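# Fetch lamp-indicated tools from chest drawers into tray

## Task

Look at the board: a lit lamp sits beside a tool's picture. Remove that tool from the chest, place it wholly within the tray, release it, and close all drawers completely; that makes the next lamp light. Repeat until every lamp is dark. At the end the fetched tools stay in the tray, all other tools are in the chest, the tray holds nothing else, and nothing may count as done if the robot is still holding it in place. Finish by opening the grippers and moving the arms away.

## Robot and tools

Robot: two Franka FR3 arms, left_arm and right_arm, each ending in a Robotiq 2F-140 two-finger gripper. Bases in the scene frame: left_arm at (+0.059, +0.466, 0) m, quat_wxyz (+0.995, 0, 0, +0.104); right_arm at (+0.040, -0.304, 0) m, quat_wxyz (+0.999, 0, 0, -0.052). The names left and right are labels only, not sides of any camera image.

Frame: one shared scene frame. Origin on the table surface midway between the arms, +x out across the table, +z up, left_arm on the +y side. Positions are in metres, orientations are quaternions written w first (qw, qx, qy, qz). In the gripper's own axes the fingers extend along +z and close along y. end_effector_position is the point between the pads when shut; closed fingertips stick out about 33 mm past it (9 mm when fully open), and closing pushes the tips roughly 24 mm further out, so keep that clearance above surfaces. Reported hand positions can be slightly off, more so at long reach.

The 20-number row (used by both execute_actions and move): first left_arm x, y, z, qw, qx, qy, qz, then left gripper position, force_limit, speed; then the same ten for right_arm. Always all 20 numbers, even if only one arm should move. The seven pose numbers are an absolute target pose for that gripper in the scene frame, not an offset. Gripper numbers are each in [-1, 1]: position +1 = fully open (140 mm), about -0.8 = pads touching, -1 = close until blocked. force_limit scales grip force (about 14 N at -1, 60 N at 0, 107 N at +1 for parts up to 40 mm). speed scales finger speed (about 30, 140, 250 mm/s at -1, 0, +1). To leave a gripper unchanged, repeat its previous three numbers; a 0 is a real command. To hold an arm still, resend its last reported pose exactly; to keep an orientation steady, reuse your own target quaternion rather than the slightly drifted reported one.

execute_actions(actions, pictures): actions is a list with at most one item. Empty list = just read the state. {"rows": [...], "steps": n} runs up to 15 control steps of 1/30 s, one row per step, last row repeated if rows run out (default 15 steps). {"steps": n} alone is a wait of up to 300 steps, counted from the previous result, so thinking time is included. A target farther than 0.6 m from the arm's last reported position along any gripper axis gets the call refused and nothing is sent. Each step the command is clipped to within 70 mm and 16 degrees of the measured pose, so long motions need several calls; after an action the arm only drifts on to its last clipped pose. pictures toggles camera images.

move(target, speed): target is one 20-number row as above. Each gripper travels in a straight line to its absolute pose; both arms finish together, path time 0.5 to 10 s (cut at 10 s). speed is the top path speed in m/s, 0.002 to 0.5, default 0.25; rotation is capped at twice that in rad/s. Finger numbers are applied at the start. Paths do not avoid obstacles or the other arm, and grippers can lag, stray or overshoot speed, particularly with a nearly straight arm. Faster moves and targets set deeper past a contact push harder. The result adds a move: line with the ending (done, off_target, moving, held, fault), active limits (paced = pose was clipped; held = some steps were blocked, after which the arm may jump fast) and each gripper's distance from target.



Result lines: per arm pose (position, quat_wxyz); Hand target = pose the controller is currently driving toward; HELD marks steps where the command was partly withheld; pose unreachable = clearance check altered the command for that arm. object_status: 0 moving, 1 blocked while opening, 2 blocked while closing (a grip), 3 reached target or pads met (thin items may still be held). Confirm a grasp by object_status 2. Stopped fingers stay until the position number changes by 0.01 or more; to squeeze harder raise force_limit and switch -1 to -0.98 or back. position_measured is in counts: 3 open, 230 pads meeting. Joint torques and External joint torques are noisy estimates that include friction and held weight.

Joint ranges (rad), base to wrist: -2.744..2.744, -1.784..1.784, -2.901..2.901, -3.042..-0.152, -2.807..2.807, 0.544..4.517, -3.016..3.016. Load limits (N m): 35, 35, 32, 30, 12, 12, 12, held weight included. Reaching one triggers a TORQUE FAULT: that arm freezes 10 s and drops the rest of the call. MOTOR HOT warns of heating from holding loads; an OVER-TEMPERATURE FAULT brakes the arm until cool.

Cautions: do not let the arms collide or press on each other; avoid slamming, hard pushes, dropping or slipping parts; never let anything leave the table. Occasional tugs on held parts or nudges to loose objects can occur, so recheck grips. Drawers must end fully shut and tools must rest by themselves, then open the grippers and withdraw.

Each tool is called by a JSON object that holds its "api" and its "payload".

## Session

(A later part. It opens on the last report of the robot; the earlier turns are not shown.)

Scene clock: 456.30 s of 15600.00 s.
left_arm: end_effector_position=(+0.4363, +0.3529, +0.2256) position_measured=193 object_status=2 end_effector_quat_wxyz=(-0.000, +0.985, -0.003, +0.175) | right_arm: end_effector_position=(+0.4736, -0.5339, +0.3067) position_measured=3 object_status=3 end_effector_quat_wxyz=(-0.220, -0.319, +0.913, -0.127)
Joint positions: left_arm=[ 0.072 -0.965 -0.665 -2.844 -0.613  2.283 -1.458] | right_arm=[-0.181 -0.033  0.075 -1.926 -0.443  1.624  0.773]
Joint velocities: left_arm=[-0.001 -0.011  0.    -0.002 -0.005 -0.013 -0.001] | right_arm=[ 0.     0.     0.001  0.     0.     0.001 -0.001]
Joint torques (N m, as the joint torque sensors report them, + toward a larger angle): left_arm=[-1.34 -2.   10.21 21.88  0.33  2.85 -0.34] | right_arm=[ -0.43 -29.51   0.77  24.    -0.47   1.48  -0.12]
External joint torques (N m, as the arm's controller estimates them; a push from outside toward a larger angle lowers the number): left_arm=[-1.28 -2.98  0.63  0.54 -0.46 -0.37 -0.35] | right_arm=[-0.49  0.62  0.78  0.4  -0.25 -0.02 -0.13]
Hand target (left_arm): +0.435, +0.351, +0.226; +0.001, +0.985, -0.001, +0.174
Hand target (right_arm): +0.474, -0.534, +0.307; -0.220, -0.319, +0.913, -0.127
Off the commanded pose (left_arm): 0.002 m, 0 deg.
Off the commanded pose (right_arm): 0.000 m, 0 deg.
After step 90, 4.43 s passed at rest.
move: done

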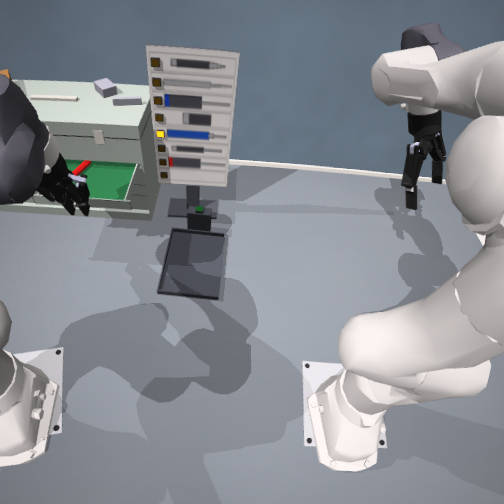

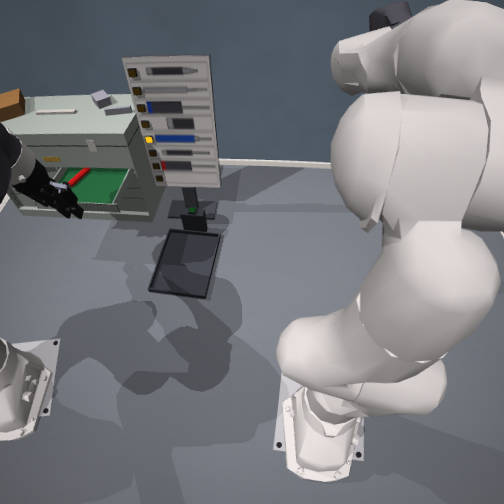

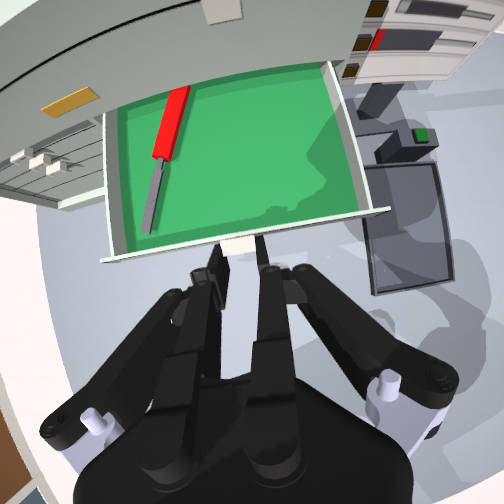

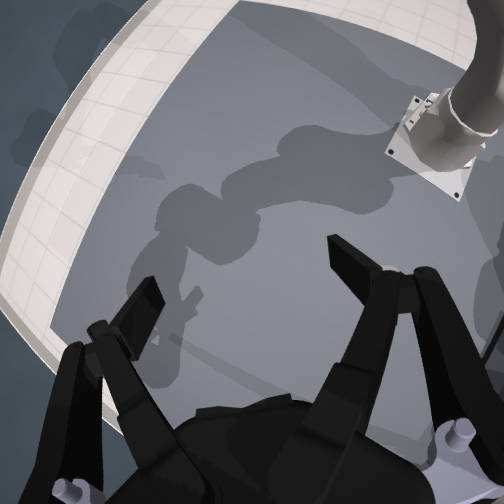

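{"api": "move", "payload": {"target": [0.580,0.351,0.226,0,0.985,0,0.174,-1,0,-0.5,0.4736,-0.5339,0.3067,-0.220,-0.319,0.913,-0.127,1,0,0], "speed": 0.06}}

{"api": "move", "payload": {"target": [0.578,0.352,0.226,0,0.985,0,0.174,-0.25,0,0,0.4736,-0.5339,0.3067,-0.220,-0.319,0.913,-0.127,1,0,0], "speed": 0.03}}

{"api": "move", "payload": {"target": [0.535,0.352,0.226,0,0.985,0,0.174,-0.25,0,0,0.4736,-0.5339,0.3067,-0.220,-0.319,0.913,-0.127,1,0,0], "speed": 0.06}}

{"api": "move", "payload": {"target": [0.540,0.352,0.224,0,0.954,0,0.301,-0.85,0,0,0.4736,-0.5339,0.3067,-0.220,-0.319,0.913,-0.127,1,0,0], "speed": 0.08}}

{"api": "move", "payload": {"target": [0.582,0.352,0.224,0,0.954,0,0.301,-0.85,0,0,0.4736,-0.5339,0.3067,-0.220,-0.319,0.913,-0.127,1,0,0], "speed": 0.025}}

Scene clock: 490.03 s of 15600.00 s.
left_arm: end_effector_position=(+0.5780, +0.3505, +0.2257) position_measured=193 object_status=2 end_effector_quat_wxyz=(-0.004, +0.985, -0.003, +0.172) | right_arm: end_effector_position=(+0.4736, -0.5339, +0.3067) position_measured=3 object_status=3 end_effector_quat_wxyz=(-0.220, -0.319, +0.913, -0.127)
Joint positions: left_arm=[ 0.484 -0.486 -0.93  -2.482 -0.486  2.472 -1.469] | right_arm=[-0.181 -0.033  0.075 -1.926 -0.443  1.624  0.773]
Joint velocities: left_arm=[ 0.022 -0.001 -0.023  0.007  0.001  0.001 -0.004] | right_arm=[-0.    -0.    -0.    -0.001 -0.001 -0.    -0.001]
Joint torques (N m, as the joint torque sensors report them, + toward a larger angle): left_arm=[ 3.96 -6.64 10.73 22.68  1.71  3.74 -0.31] | right_arm=[ -0.28 -29.74   0.9   23.49  -0.5    1.43  -0.09]
External joint torques (N m, as the arm's controller estimates them; a push from outside toward a larger angle lowers the number): left_arm=[ 3.93  0.06  0.71  0.88  0.97  0.54 -0.32] | right_arm=[-0.21  0.31  1.04 -0.05 -0.27 -0.05 -0.1 ]
Hand target (left_arm): +0.579, +0.354, +0.226; -0.006, +0.985, +0.002, +0.173
Hand target (right_arm): +0.474, -0.534, +0.307; -0.220, -0.319, +0.913, -0.127
Off the commanded pose (left_arm): 0.002 m, 1 deg.
Off the commanded pose (right_arm): 0.000 m, 0 deg.
After step 90, 28.00 s passed at rest.
move: done

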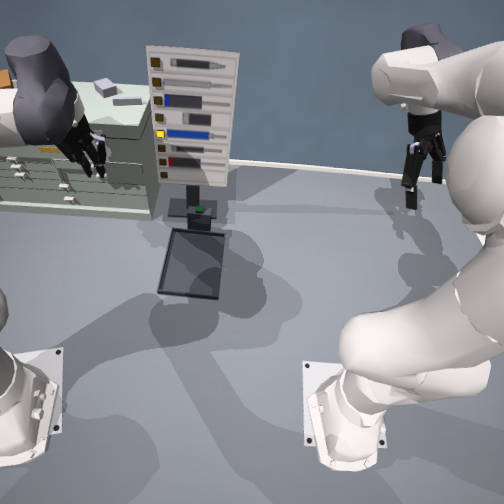

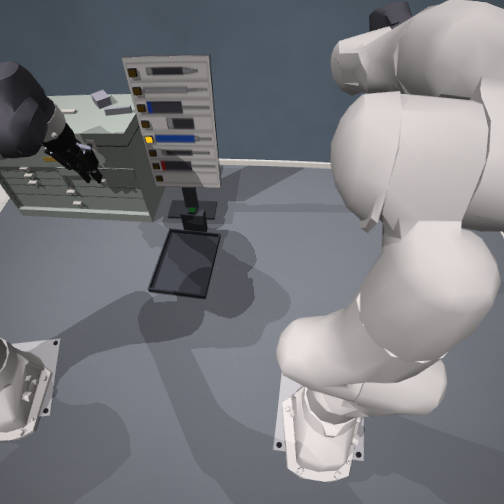

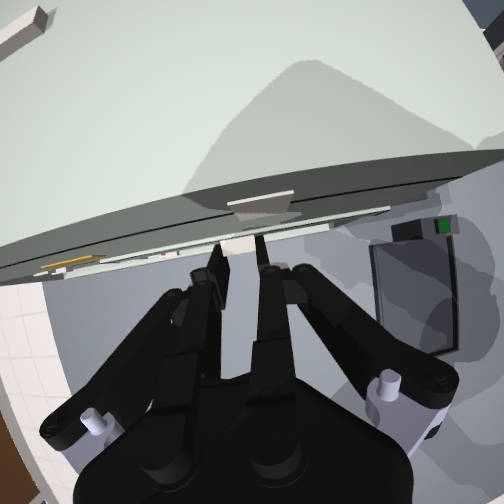

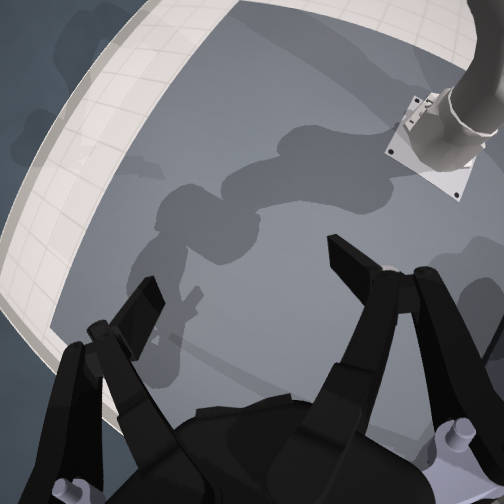

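Scene clock: 490.73 s of 15600.00 s.
left_arm: end_effector_position=(+0.5780, +0.3523, +0.2262) position_measured=160 object_status=3 end_effector_quat_wxyz=(-0.001, +0.985, +0.001, +0.173) | right_arm: end_effector_position=(+0.4736, -0.5339, +0.3067) position_measured=3 object_status=3 end_effector_quat_wxyz=(-0.220, -0.319, +0.913, -0.127)
Joint positions: left_arm=[ 0.479 -0.486 -0.92  -2.486 -0.494  2.474 -1.468] | right_arm=[-0.181 -0.033  0.075 -1.926 -0.443  1.624  0.773]
Joint velocities: left_arm=[-0.003 -0.001  0.003 -0.    -0.001  0.004  0.001] | right_arm=[ 0.     0.001 -0.001 -0.001  0.001 -0.002 -0.001]
Joint torques (N m, as the joint torque sensors report them, + toward a larger angle): left_arm=[-1.92 -7.18 11.54 21.81  0.33  3.66  0.1 ] | right_arm=[ -0.09 -29.24   0.94  23.59  -0.49   1.45  -0.14]
External joint torques (N m, as the arm's controller estimates them; a push from outside toward a larger angle lowers the number): left_arm=[-1.92 -0.3   1.69 -0.1  -0.43  0.46  0.09] | right_arm=[-0.1   0.82  1.    0.05 -0.26 -0.04 -0.15]
Hand target (left_arm): +0.578, +0.352, +0.226; +0.000, +0.985, -0.000, +0.174
Hand target (right_arm): +0.474, -0.534, +0.307; -0.220, -0.319, +0.913, -0.127
Off the commanded pose (left_arm): 0.000 m, 0 deg.
Off the commanded pose (right_arm): 0.000 m, 0 deg.
move: done

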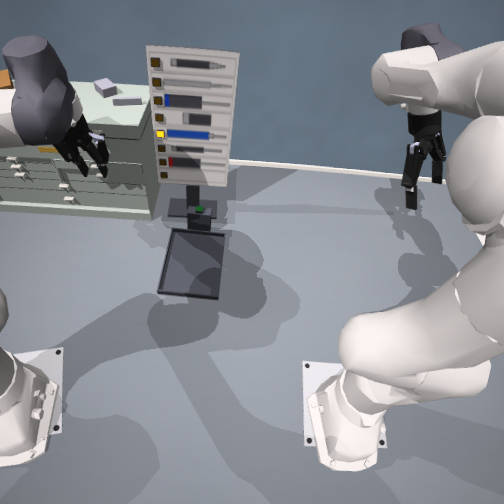

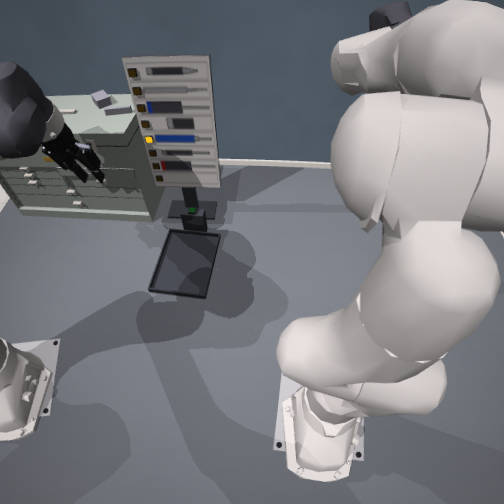

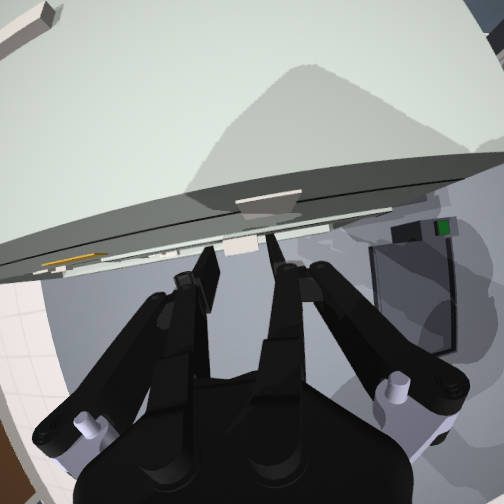

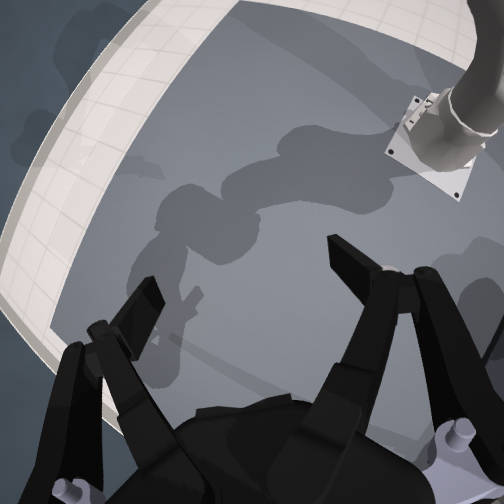

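Scene clock: 491.83 s of 15600.00 s.
left_arm: end_effector_position=(+0.5368, +0.3515, +0.2272) position_measured=160 object_status=3 end_effector_quat_wxyz=(+0.002, +0.984, +0.002, +0.176) | right_arm: end_effector_position=(+0.4736, -0.5339, +0.3067) position_measured=3 object_status=3 end_effector_quat_wxyz=(-0.220, -0.319, +0.913, -0.127)
Joint positions: left_arm=[ 0.334 -0.614 -0.814 -2.601 -0.559  2.443 -1.443] | right_arm=[-0.181 -0.033  0.075 -1.926 -0.443  1.624  0.773]
Joint velocities: left_arm=[-0.009 -0.001  0.011 -0.002  0.001 -0.001  0.003] | right_arm=[-0.001 -0.001 -0.001 -0.001  0.    -0.    -0.001]
Joint torques (N m, as the joint torque sensors report them, + toward a larger angle): left_arm=[-0.91 -6.63 11.97 21.43  0.58  2.78  0.26] | right_arm=[ -0.12 -29.64   0.8   23.62  -0.47   1.47  -0.17]
External joint torques (N m, as the arm's controller estimates them; a push from outside toward a larger angle lowers the number): left_arm=[-0.88 -1.07  1.86 -0.24 -0.21 -0.45  0.25] | right_arm=[-0.01  0.5   0.99  0.05 -0.24  0.   -0.17]
Hand target (left_arm): +0.535, +0.351, +0.226; +0.002, +0.985, -0.000, +0.175
Hand target (right_arm): +0.474, -0.534, +0.307; -0.220, -0.319, +0.913, -0.127
Off the commanded pose (left_arm): 0.002 m, 0 deg.
Off the commanded pose (right_arm): 0.000 m, 0 deg.
move: done

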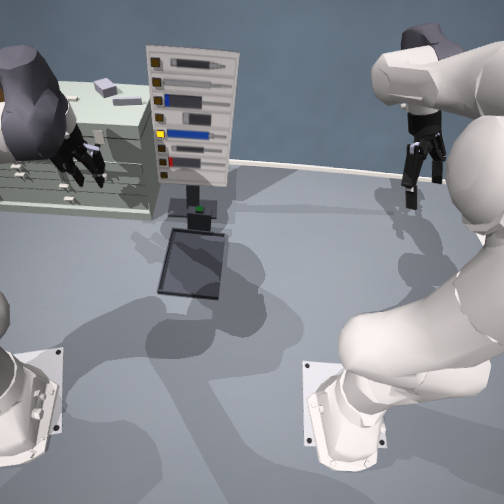

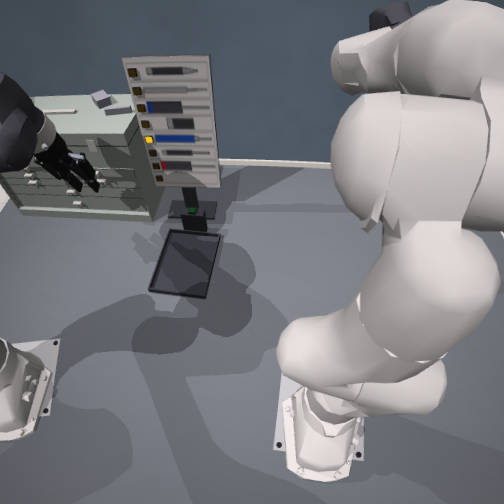

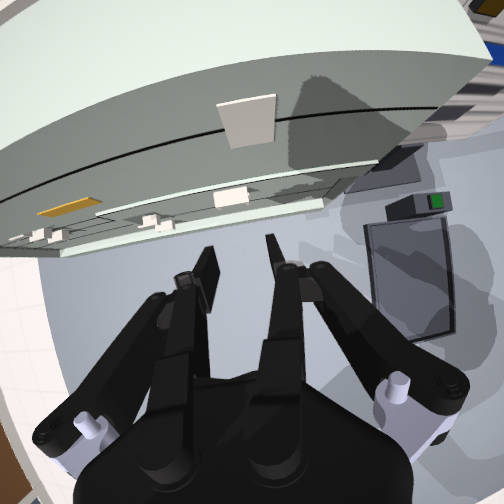

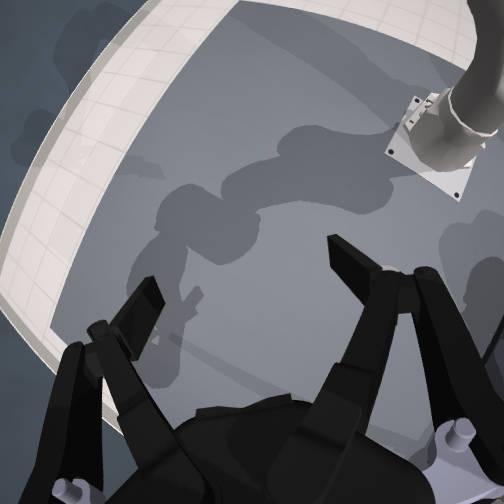

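Scene clock: 494.03 s of 15600.00 s.
left_arm: end_effector_position=(+0.5410, +0.3532, +0.2228) position_measured=233 object_status=3 end_effector_quat_wxyz=(+0.002, +0.954, +0.002, +0.300) | right_arm: end_effector_position=(+0.4736, -0.5339, +0.3067) position_measured=3 object_status=3 end_effector_quat_wxyz=(-0.220, -0.319, +0.913, -0.127)
Joint positions: left_arm=[ 0.154 -0.658 -0.801 -2.822 -0.737  2.841 -1.379] | right_arm=[-0.181 -0.033  0.075 -1.926 -0.443  1.624  0.773]
Joint velocities: left_arm=[-0.003  0.002  0.004 -0.001 -0.001  0.015  0.004] | right_arm=[-0.001 -0.001  0.    -0.002  0.001  0.     0.   ]
Joint torques (N m, as the joint torque sensors report them, + toward a larger angle): left_arm=[-2.11 -3.49 11.38 19.11  0.57  3.94  0.26] | right_arm=[ -0.27 -29.93   0.59  23.62  -0.5    1.47  -0.1 ]
External joint torques (N m, as the arm's controller estimates them; a push from outside toward a larger angle lowers the number): left_arm=[-2.18  1.23  2.7  -0.69 -0.29  0.5   0.25] | right_arm=[-0.21  0.25  0.73  0.03 -0.27 -0.01 -0.11]
Hand target (left_arm): +0.541, +0.353, +0.223; +0.002, +0.954, -0.000, +0.301
Hand target (right_arm): +0.474, -0.534, +0.307; -0.220, -0.319, +0.913, -0.127
Off the commanded pose (left_arm): 0.002 m, 0 deg.
Off the commanded pose (right_arm): 0.000 m, 0 deg.
move: done

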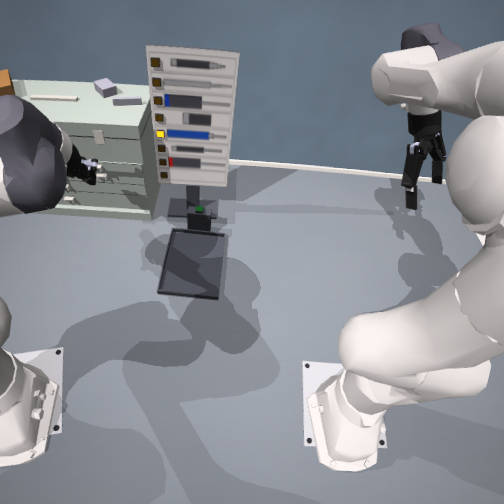

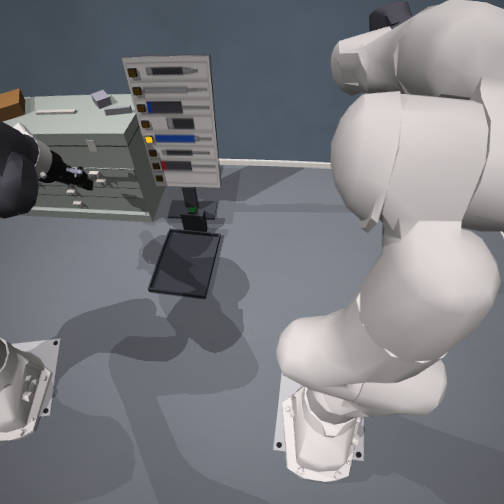

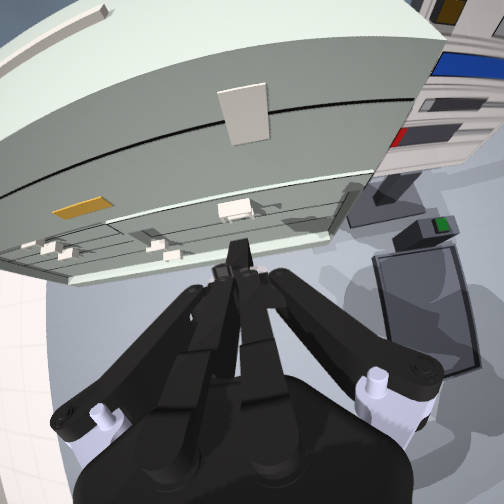

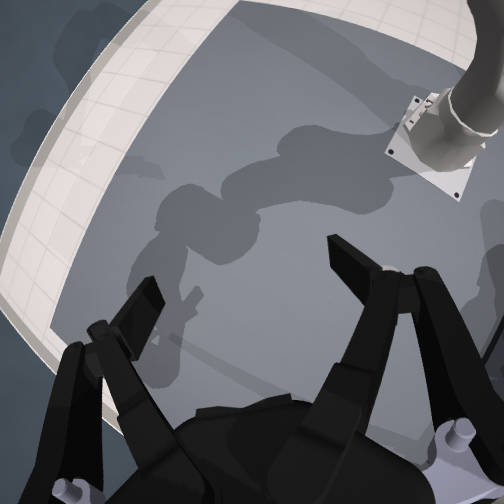

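Scene clock: 495.93 s of 15600.00 s.
left_arm: end_effector_position=(+0.5792, +0.3524, +0.2213) position_measured=233 object_status=3 end_effector_quat_wxyz=(-0.001, +0.955, -0.000, +0.297) | right_arm: end_effector_position=(+0.4736, -0.5339, +0.3067) position_measured=3 object_status=3 end_effector_quat_wxyz=(-0.220, -0.319, +0.913, -0.127)
Joint positions: left_arm=[ 0.291 -0.53  -0.881 -2.717 -0.682  2.883 -1.379] | right_arm=[-0.181 -0.033  0.075 -1.926 -0.443  1.624  0.773]
Joint velocities: left_arm=[ 0.009  0.001 -0.01   0.003  0.002  0.002  0.001] | right_arm=[ 0.     0.     0.    -0.001  0.001  0.     0.001]
Joint torques (N m, as the joint torque sensors report them, + toward a larger angle): left_arm=[ 2.79 -6.86  8.37 21.7   1.25  4.47 -0.02] | right_arm=[ -0.03 -29.47   0.78  23.69  -0.56   1.49  -0.13]
External joint torques (N m, as the arm's controller estimates them; a push from outside toward a larger angle lowers the number): left_arm=[ 2.89 -0.09 -0.22  1.64  0.41  1.02 -0.03] | right_arm=[-0.13  0.61  0.75  0.16 -0.35  0.   -0.14]
Hand target (left_arm): +0.582, +0.353, +0.224; -0.002, +0.954, -0.000, +0.301
Hand target (right_arm): +0.474, -0.534, +0.307; -0.220, -0.319, +0.913, -0.127
Off the commanded pose (left_arm): 0.004 m, 0 deg.
Off the commanded pose (right_arm): 0.000 m, 0 deg.
move: off_target (left_arm)

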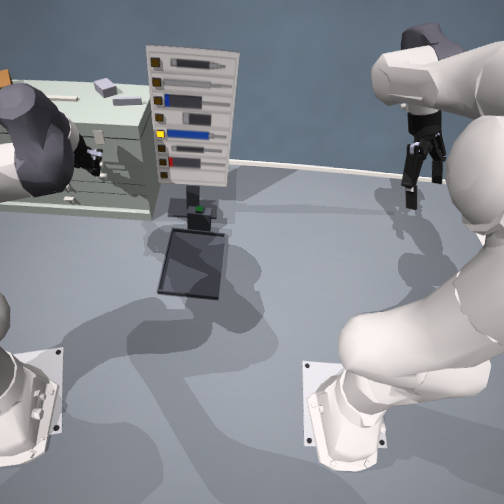

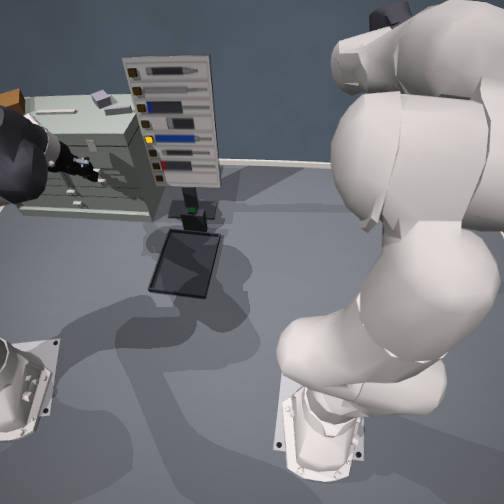

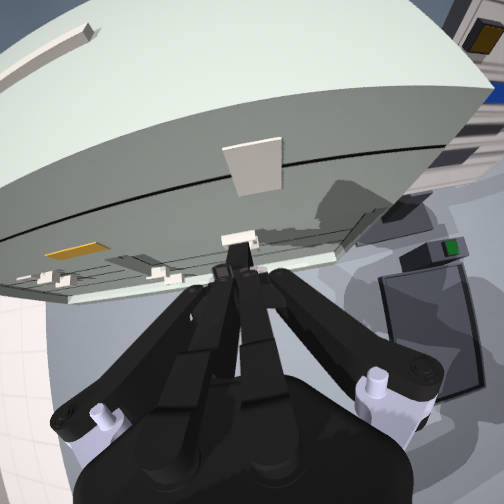

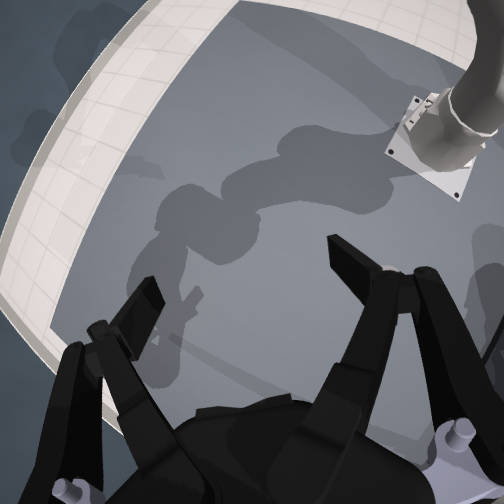

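Tip entered the cup; push further.

{"api": "move", "payload": {"target": [0.594,0.352,0.224,0,0.954,0,0.301,-0.85,0,0,0.4736,-0.5339,0.3067,-0.220,-0.319,0.913,-0.127,1,0,0], "speed": 0.015}}

{"api": "zoom_image", "payload": {"camera": "cam_left_wrist", "region": [150, 170, 350, 320]}}

Scene clock: 507.17 s of 15600.00 s.
left_arm: end_effector_position=(+0.5886, +0.3520, +0.2175) position_measured=233 object_status=3 end_effector_quat_wxyz=(+0.001, +0.956, -0.000, +0.292) | right_arm: end_effector_position=(+0.4736, -0.5339, +0.3067) position_measured=3 object_status=3 end_effector_quat_wxyz=(-0.220, -0.319, +0.913, -0.127)
Joint positions: left_arm=[ 0.337 -0.493 -0.912 -2.688 -0.669  2.888 -1.379] | right_arm=[-0.181 -0.033  0.075 -1.926 -0.443  1.624  0.773]
Joint velocities: left_arm=[ 0.008  0.002 -0.008  0.001 -0.001  0.001 -0.   ] | right_arm=[ 0.     0.001  0.001 -0.001 -0.001  0.    -0.001]
Joint torques (N m, as the joint torque sensors report them, + toward a larger angle): left_arm=[ 1.4  -7.78  9.42 24.86  1.26  5.28  0.06] | right_arm=[  0.07 -29.51   1.11  23.69  -0.5    1.48  -0.13]
External joint torques (N m, as the arm's controller estimates them; a push from outside toward a larger angle lowers the number): left_arm=[ 1.36 -0.72  0.85  4.88  0.43  1.86  0.05] | right_arm=[ 0.01  0.48  1.12  0.18 -0.28 -0.01 -0.14]
Hand target (left_arm): +0.594, +0.352, +0.224; -0.000, +0.954, -0.000, +0.301
Hand target (right_arm): +0.474, -0.534, +0.307; -0.220, -0.319, +0.913, -0.127
Off the commanded pose (left_arm): 0.008 m, 1 deg.
Off the commanded pose (right_arm): 0.000 m, 0 deg.
After step 90, 7.03 s passed at rest.
move: off_target (left_arm)

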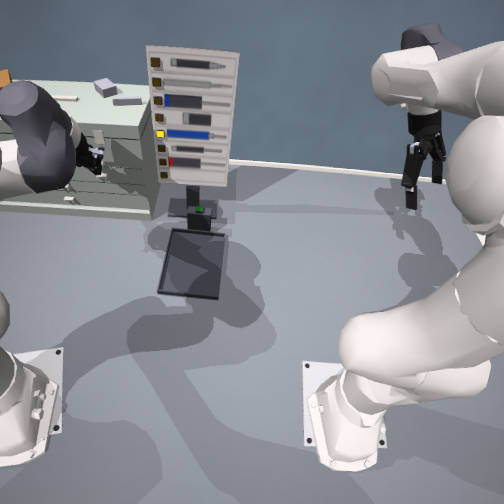

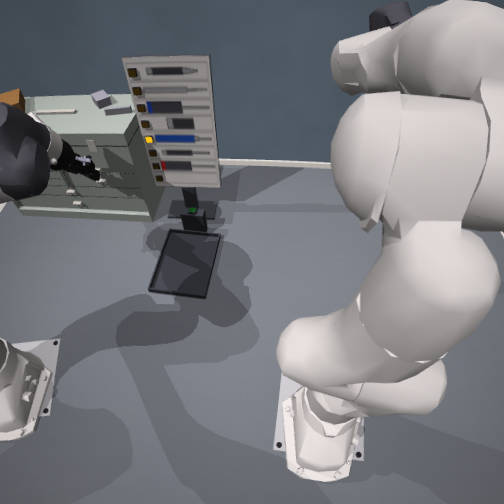

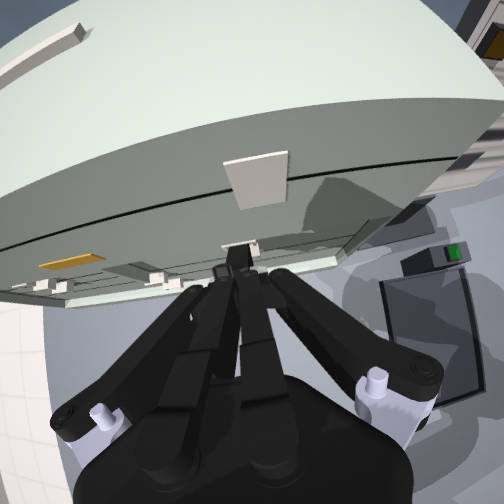

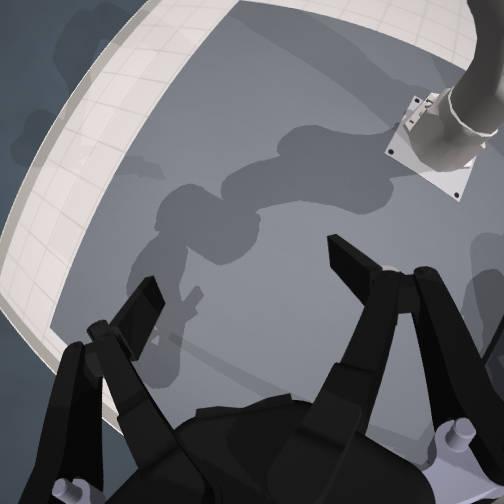

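Region (150, 170, 350, 320) of cam_left_wrist's 504x504 image, scaled by 2.520, with more detail than that image has; it fills the top 378 rows of this view, and the rest is white.

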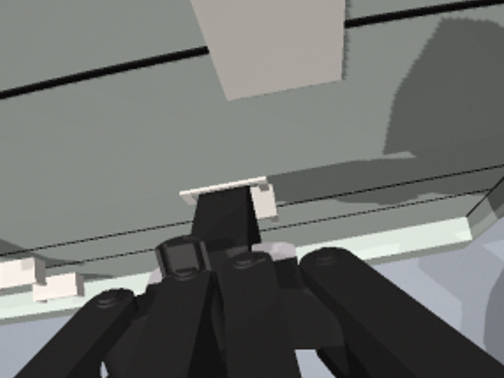

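{"api": "move", "payload": {"target": [0.555,0.350,0.205,0,0.954,0,0.301,-0.85,0,0,0.4736,-0.5339,0.3067,-0.220,-0.319,0.913,-0.127,1,0,0], "speed": 0.04}}

{"api": "move", "payload": {"target": [0.578,0.347,0.178,0,0.954,0,0.301,-0.25,0,0,0.4736,-0.5339,0.3067,-0.220,-0.319,0.913,-0.127,1,0,0], "speed": 0.04}}

{"api": "zoom_image", "payload": {"camera": "cam_left_wrist", "region": [150, 170, 350, 320]}}

Scene clock: 517.70 s of 15600.00 s.
left_arm: end_effector_position=(+0.5549, +0.3495, +0.2040) position_measured=233 object_status=3 end_effector_quat_wxyz=(+0.001, +0.954, +0.001, +0.299) | right_arm: end_effector_position=(+0.4736, -0.5339, +0.3067) position_measured=3 object_status=3 end_effector_quat_wxyz=(-0.220, -0.319, +0.913, -0.127)
Joint positions: left_arm=[ 0.208 -0.552 -0.865 -2.797 -0.739  2.931 -1.374] | right_arm=[-0.181 -0.033  0.075 -1.926 -0.443  1.624  0.773]
Joint velocities: left_arm=[-0.011  0.     0.011 -0.004 -0.002  0.016 -0.001] | right_arm=[0.    0.    0.    0.    0.    0.001 0.   ]
Joint torques (N m, as the joint torque sensors report them, + toward a larger angle): left_arm=[-2.22 -7.12  9.47 19.16  0.28  3.89  0.22] | right_arm=[  0.09 -29.36   0.65  23.52  -0.53   1.49  -0.13]
External joint torques (N m, as the arm's controller estimates them; a push from outside toward a larger angle lowers the number): left_arm=[-2.22 -0.82  1.33 -0.22 -0.57  0.43  0.21] | right_arm=[ 0.11  0.76  0.74 -0.06 -0.3   0.   -0.14]
Hand target (left_arm): +0.555, +0.350, +0.205; +0.001, +0.954, +0.000, +0.301
Hand target (right_arm): +0.474, -0.534, +0.307; -0.220, -0.319, +0.913, -0.127
Off the commanded pose (left_arm): 0.001 m, 0 deg.
Off the commanded pose (right_arm): 0.000 m, 0 deg.
After step 90, 6.37 s passed at rest.
move: done

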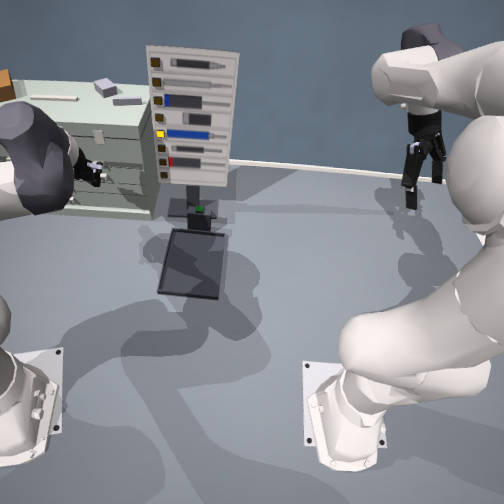

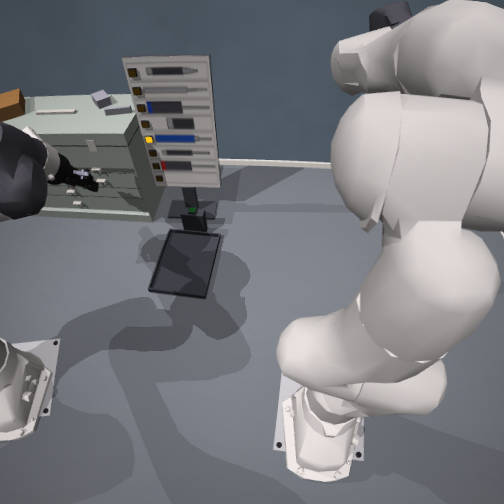

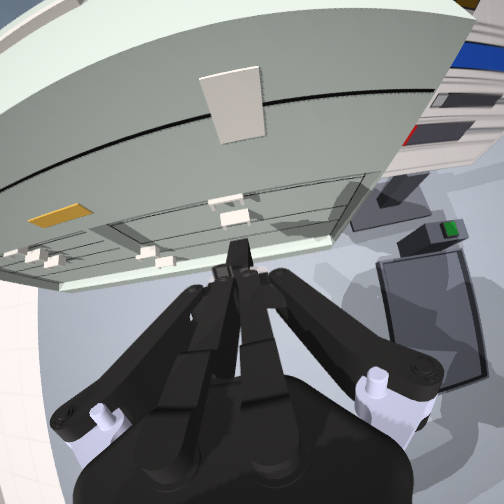

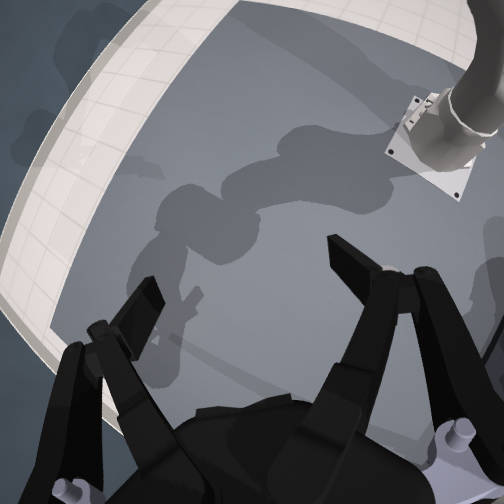

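Scene clock: 519.03 s of 15600.00 s.
left_arm: end_effector_position=(+0.5762, +0.3481, +0.1764) position_measured=160 object_status=3 end_effector_quat_wxyz=(-0.003, +0.954, -0.002, +0.298) | right_arm: end_effector_position=(+0.4736, -0.5339, +0.3067) position_measured=3 object_status=3 end_effector_quat_wxyz=(-0.220, -0.319, +0.913, -0.127)
Joint positions: left_arm=[ 0.344 -0.401 -0.998 -2.757 -0.708  3.06  -1.377] | right_arm=[-0.181 -0.033  0.075 -1.926 -0.443  1.624  0.773]
Joint velocities: left_arm=[ 0.004 -0.    -0.006  0.001 -0.001  0.01  -0.001] | right_arm=[ 0.    -0.     0.001 -0.001  0.     0.001 -0.   ]
Joint torques (N m, as the joint torque sensors report them, + toward a larger angle): left_arm=[ 1.94 -7.38  6.4  20.24  0.67  3.9  -0.14] | right_arm=[  0.15 -29.71   0.79  23.74  -0.52   1.49  -0.14]
External joint torques (N m, as the arm's controller estimates them; a push from outside toward a larger angle lowers the number): left_arm=[ 1.97  0.17 -0.69  1.95 -0.11  0.47 -0.16] | right_arm=[ 0.09  0.47  0.81  0.12 -0.3  -0.01 -0.15]
Hand target (left_arm): +0.578, +0.348, +0.178; -0.003, +0.954, -0.000, +0.300
Hand target (right_arm): +0.474, -0.534, +0.307; -0.220, -0.319, +0.913, -0.127
Off the commanded pose (left_arm): 0.003 m, 1 deg.
Off the commanded pose (right_arm): 0.000 m, 0 deg.
move: done

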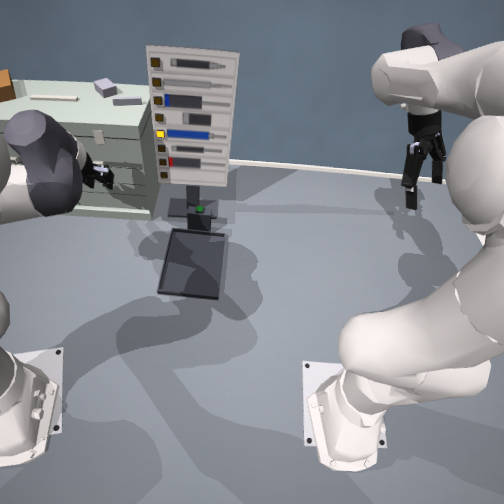

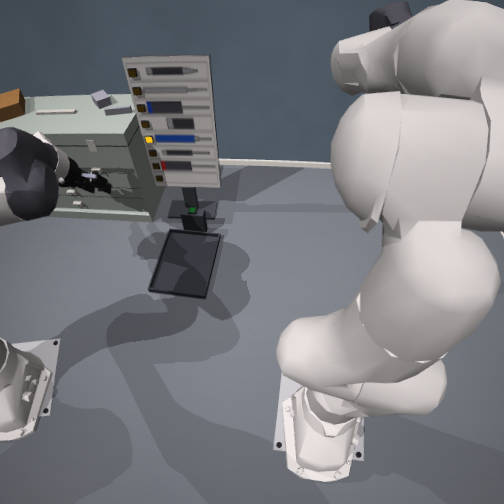

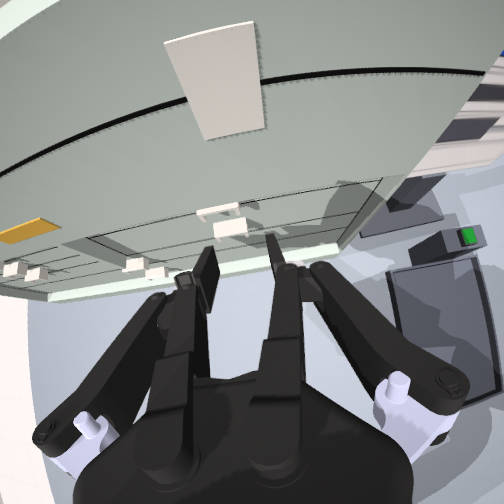

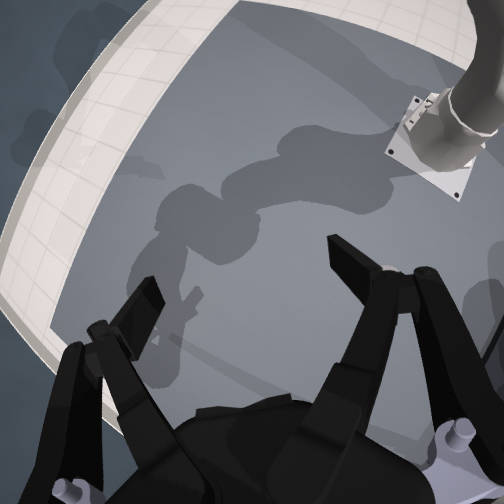

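Region (150, 170, 350, 320) of cam_left_wrist's 504x504 image, scaled by 2.520, with more detail than that image has; it fills the top 378 rows of this view, and the rest is white.

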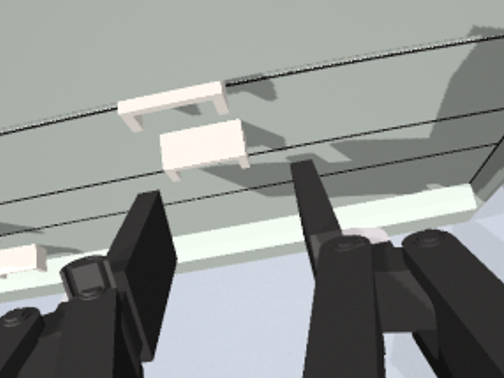

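{"api": "move", "payload": {"target": [0.596,0.352,0.180,0,0.954,0,0.301,-0.25,0,0,0.4736,-0.5339,0.3067,-0.220,-0.319,0.913,-0.127,1,0,0], "speed": 0.02}}

{"api": "zoom_image", "payload": {"camera": "cam_left_wrist", "region": [150, 170, 350, 320]}}

Scene clock: 528.63 s of 15600.00 s.
left_arm: end_effector_position=(+0.5932, +0.3516, +0.1781) position_measured=160 object_status=3 end_effector_quat_wxyz=(-0.000, +0.954, -0.000, +0.298) | right_arm: end_effector_position=(+0.4736, -0.5339, +0.3067) position_measured=3 object_status=3 end_effector_quat_wxyz=(-0.220, -0.319, +0.913, -0.127)
Joint positions: left_arm=[ 0.418 -0.359 -1.033 -2.714 -0.673  3.066 -1.377] | right_arm=[-0.181 -0.033  0.075 -1.926 -0.443  1.624  0.773]
Joint velocities: left_arm=[ 0.008  0.001 -0.008  0.001  0.002  0.     0.001] | right_arm=[ 0.    -0.    -0.001 -0.    -0.001 -0.     0.001]
Joint torques (N m, as the joint torque sensors report them, + toward a larger angle): left_arm=[ 2.94 -5.93  6.23 21.47  1.37  4.15  0.06] | right_arm=[  0.01 -29.45   1.04  23.6   -0.58   1.46  -0.1 ]
External joint torques (N m, as the arm's controller estimates them; a push from outside toward a larger angle lowers the number): left_arm=[ 2.97  1.99 -0.6   2.75  0.57  0.7   0.04] | right_arm=[ 0.07  0.85  1.17 -0.07 -0.34 -0.03 -0.11]
Hand target (left_arm): +0.596, +0.352, +0.180; -0.000, +0.954, -0.000, +0.301
Hand target (right_arm): +0.474, -0.534, +0.307; -0.220, -0.319, +0.913, -0.127
Off the commanded pose (left_arm): 0.003 m, 0 deg.
Off the commanded pose (right_arm): 0.000 m, 0 deg.
After step 90, 5.37 s passed at rest.
move: done

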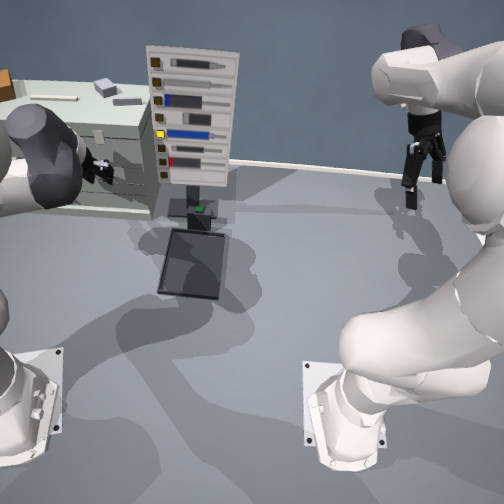

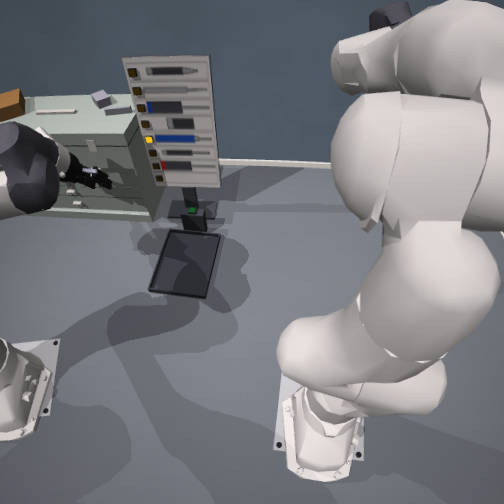

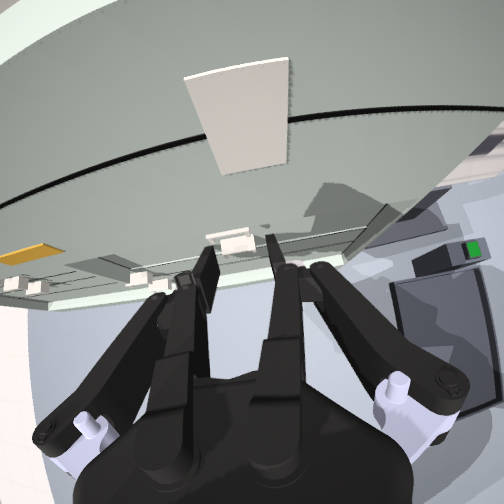

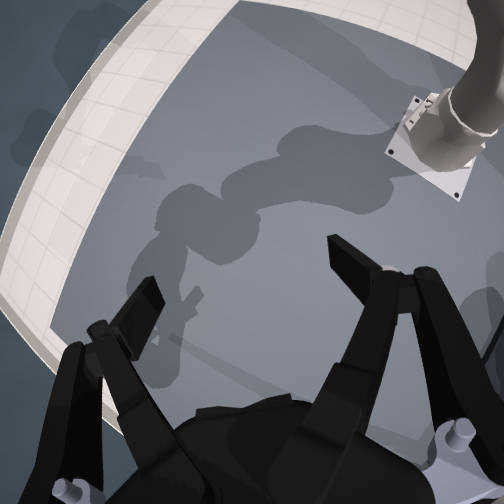

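Region (150, 170, 350, 320) of cam_left_wrist's 504x504 image, scaled by 2.520, with more detail than that image has; it fills the top 378 rows of this view, and the rest is white.

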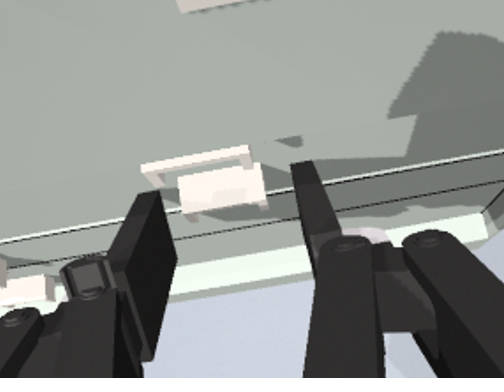

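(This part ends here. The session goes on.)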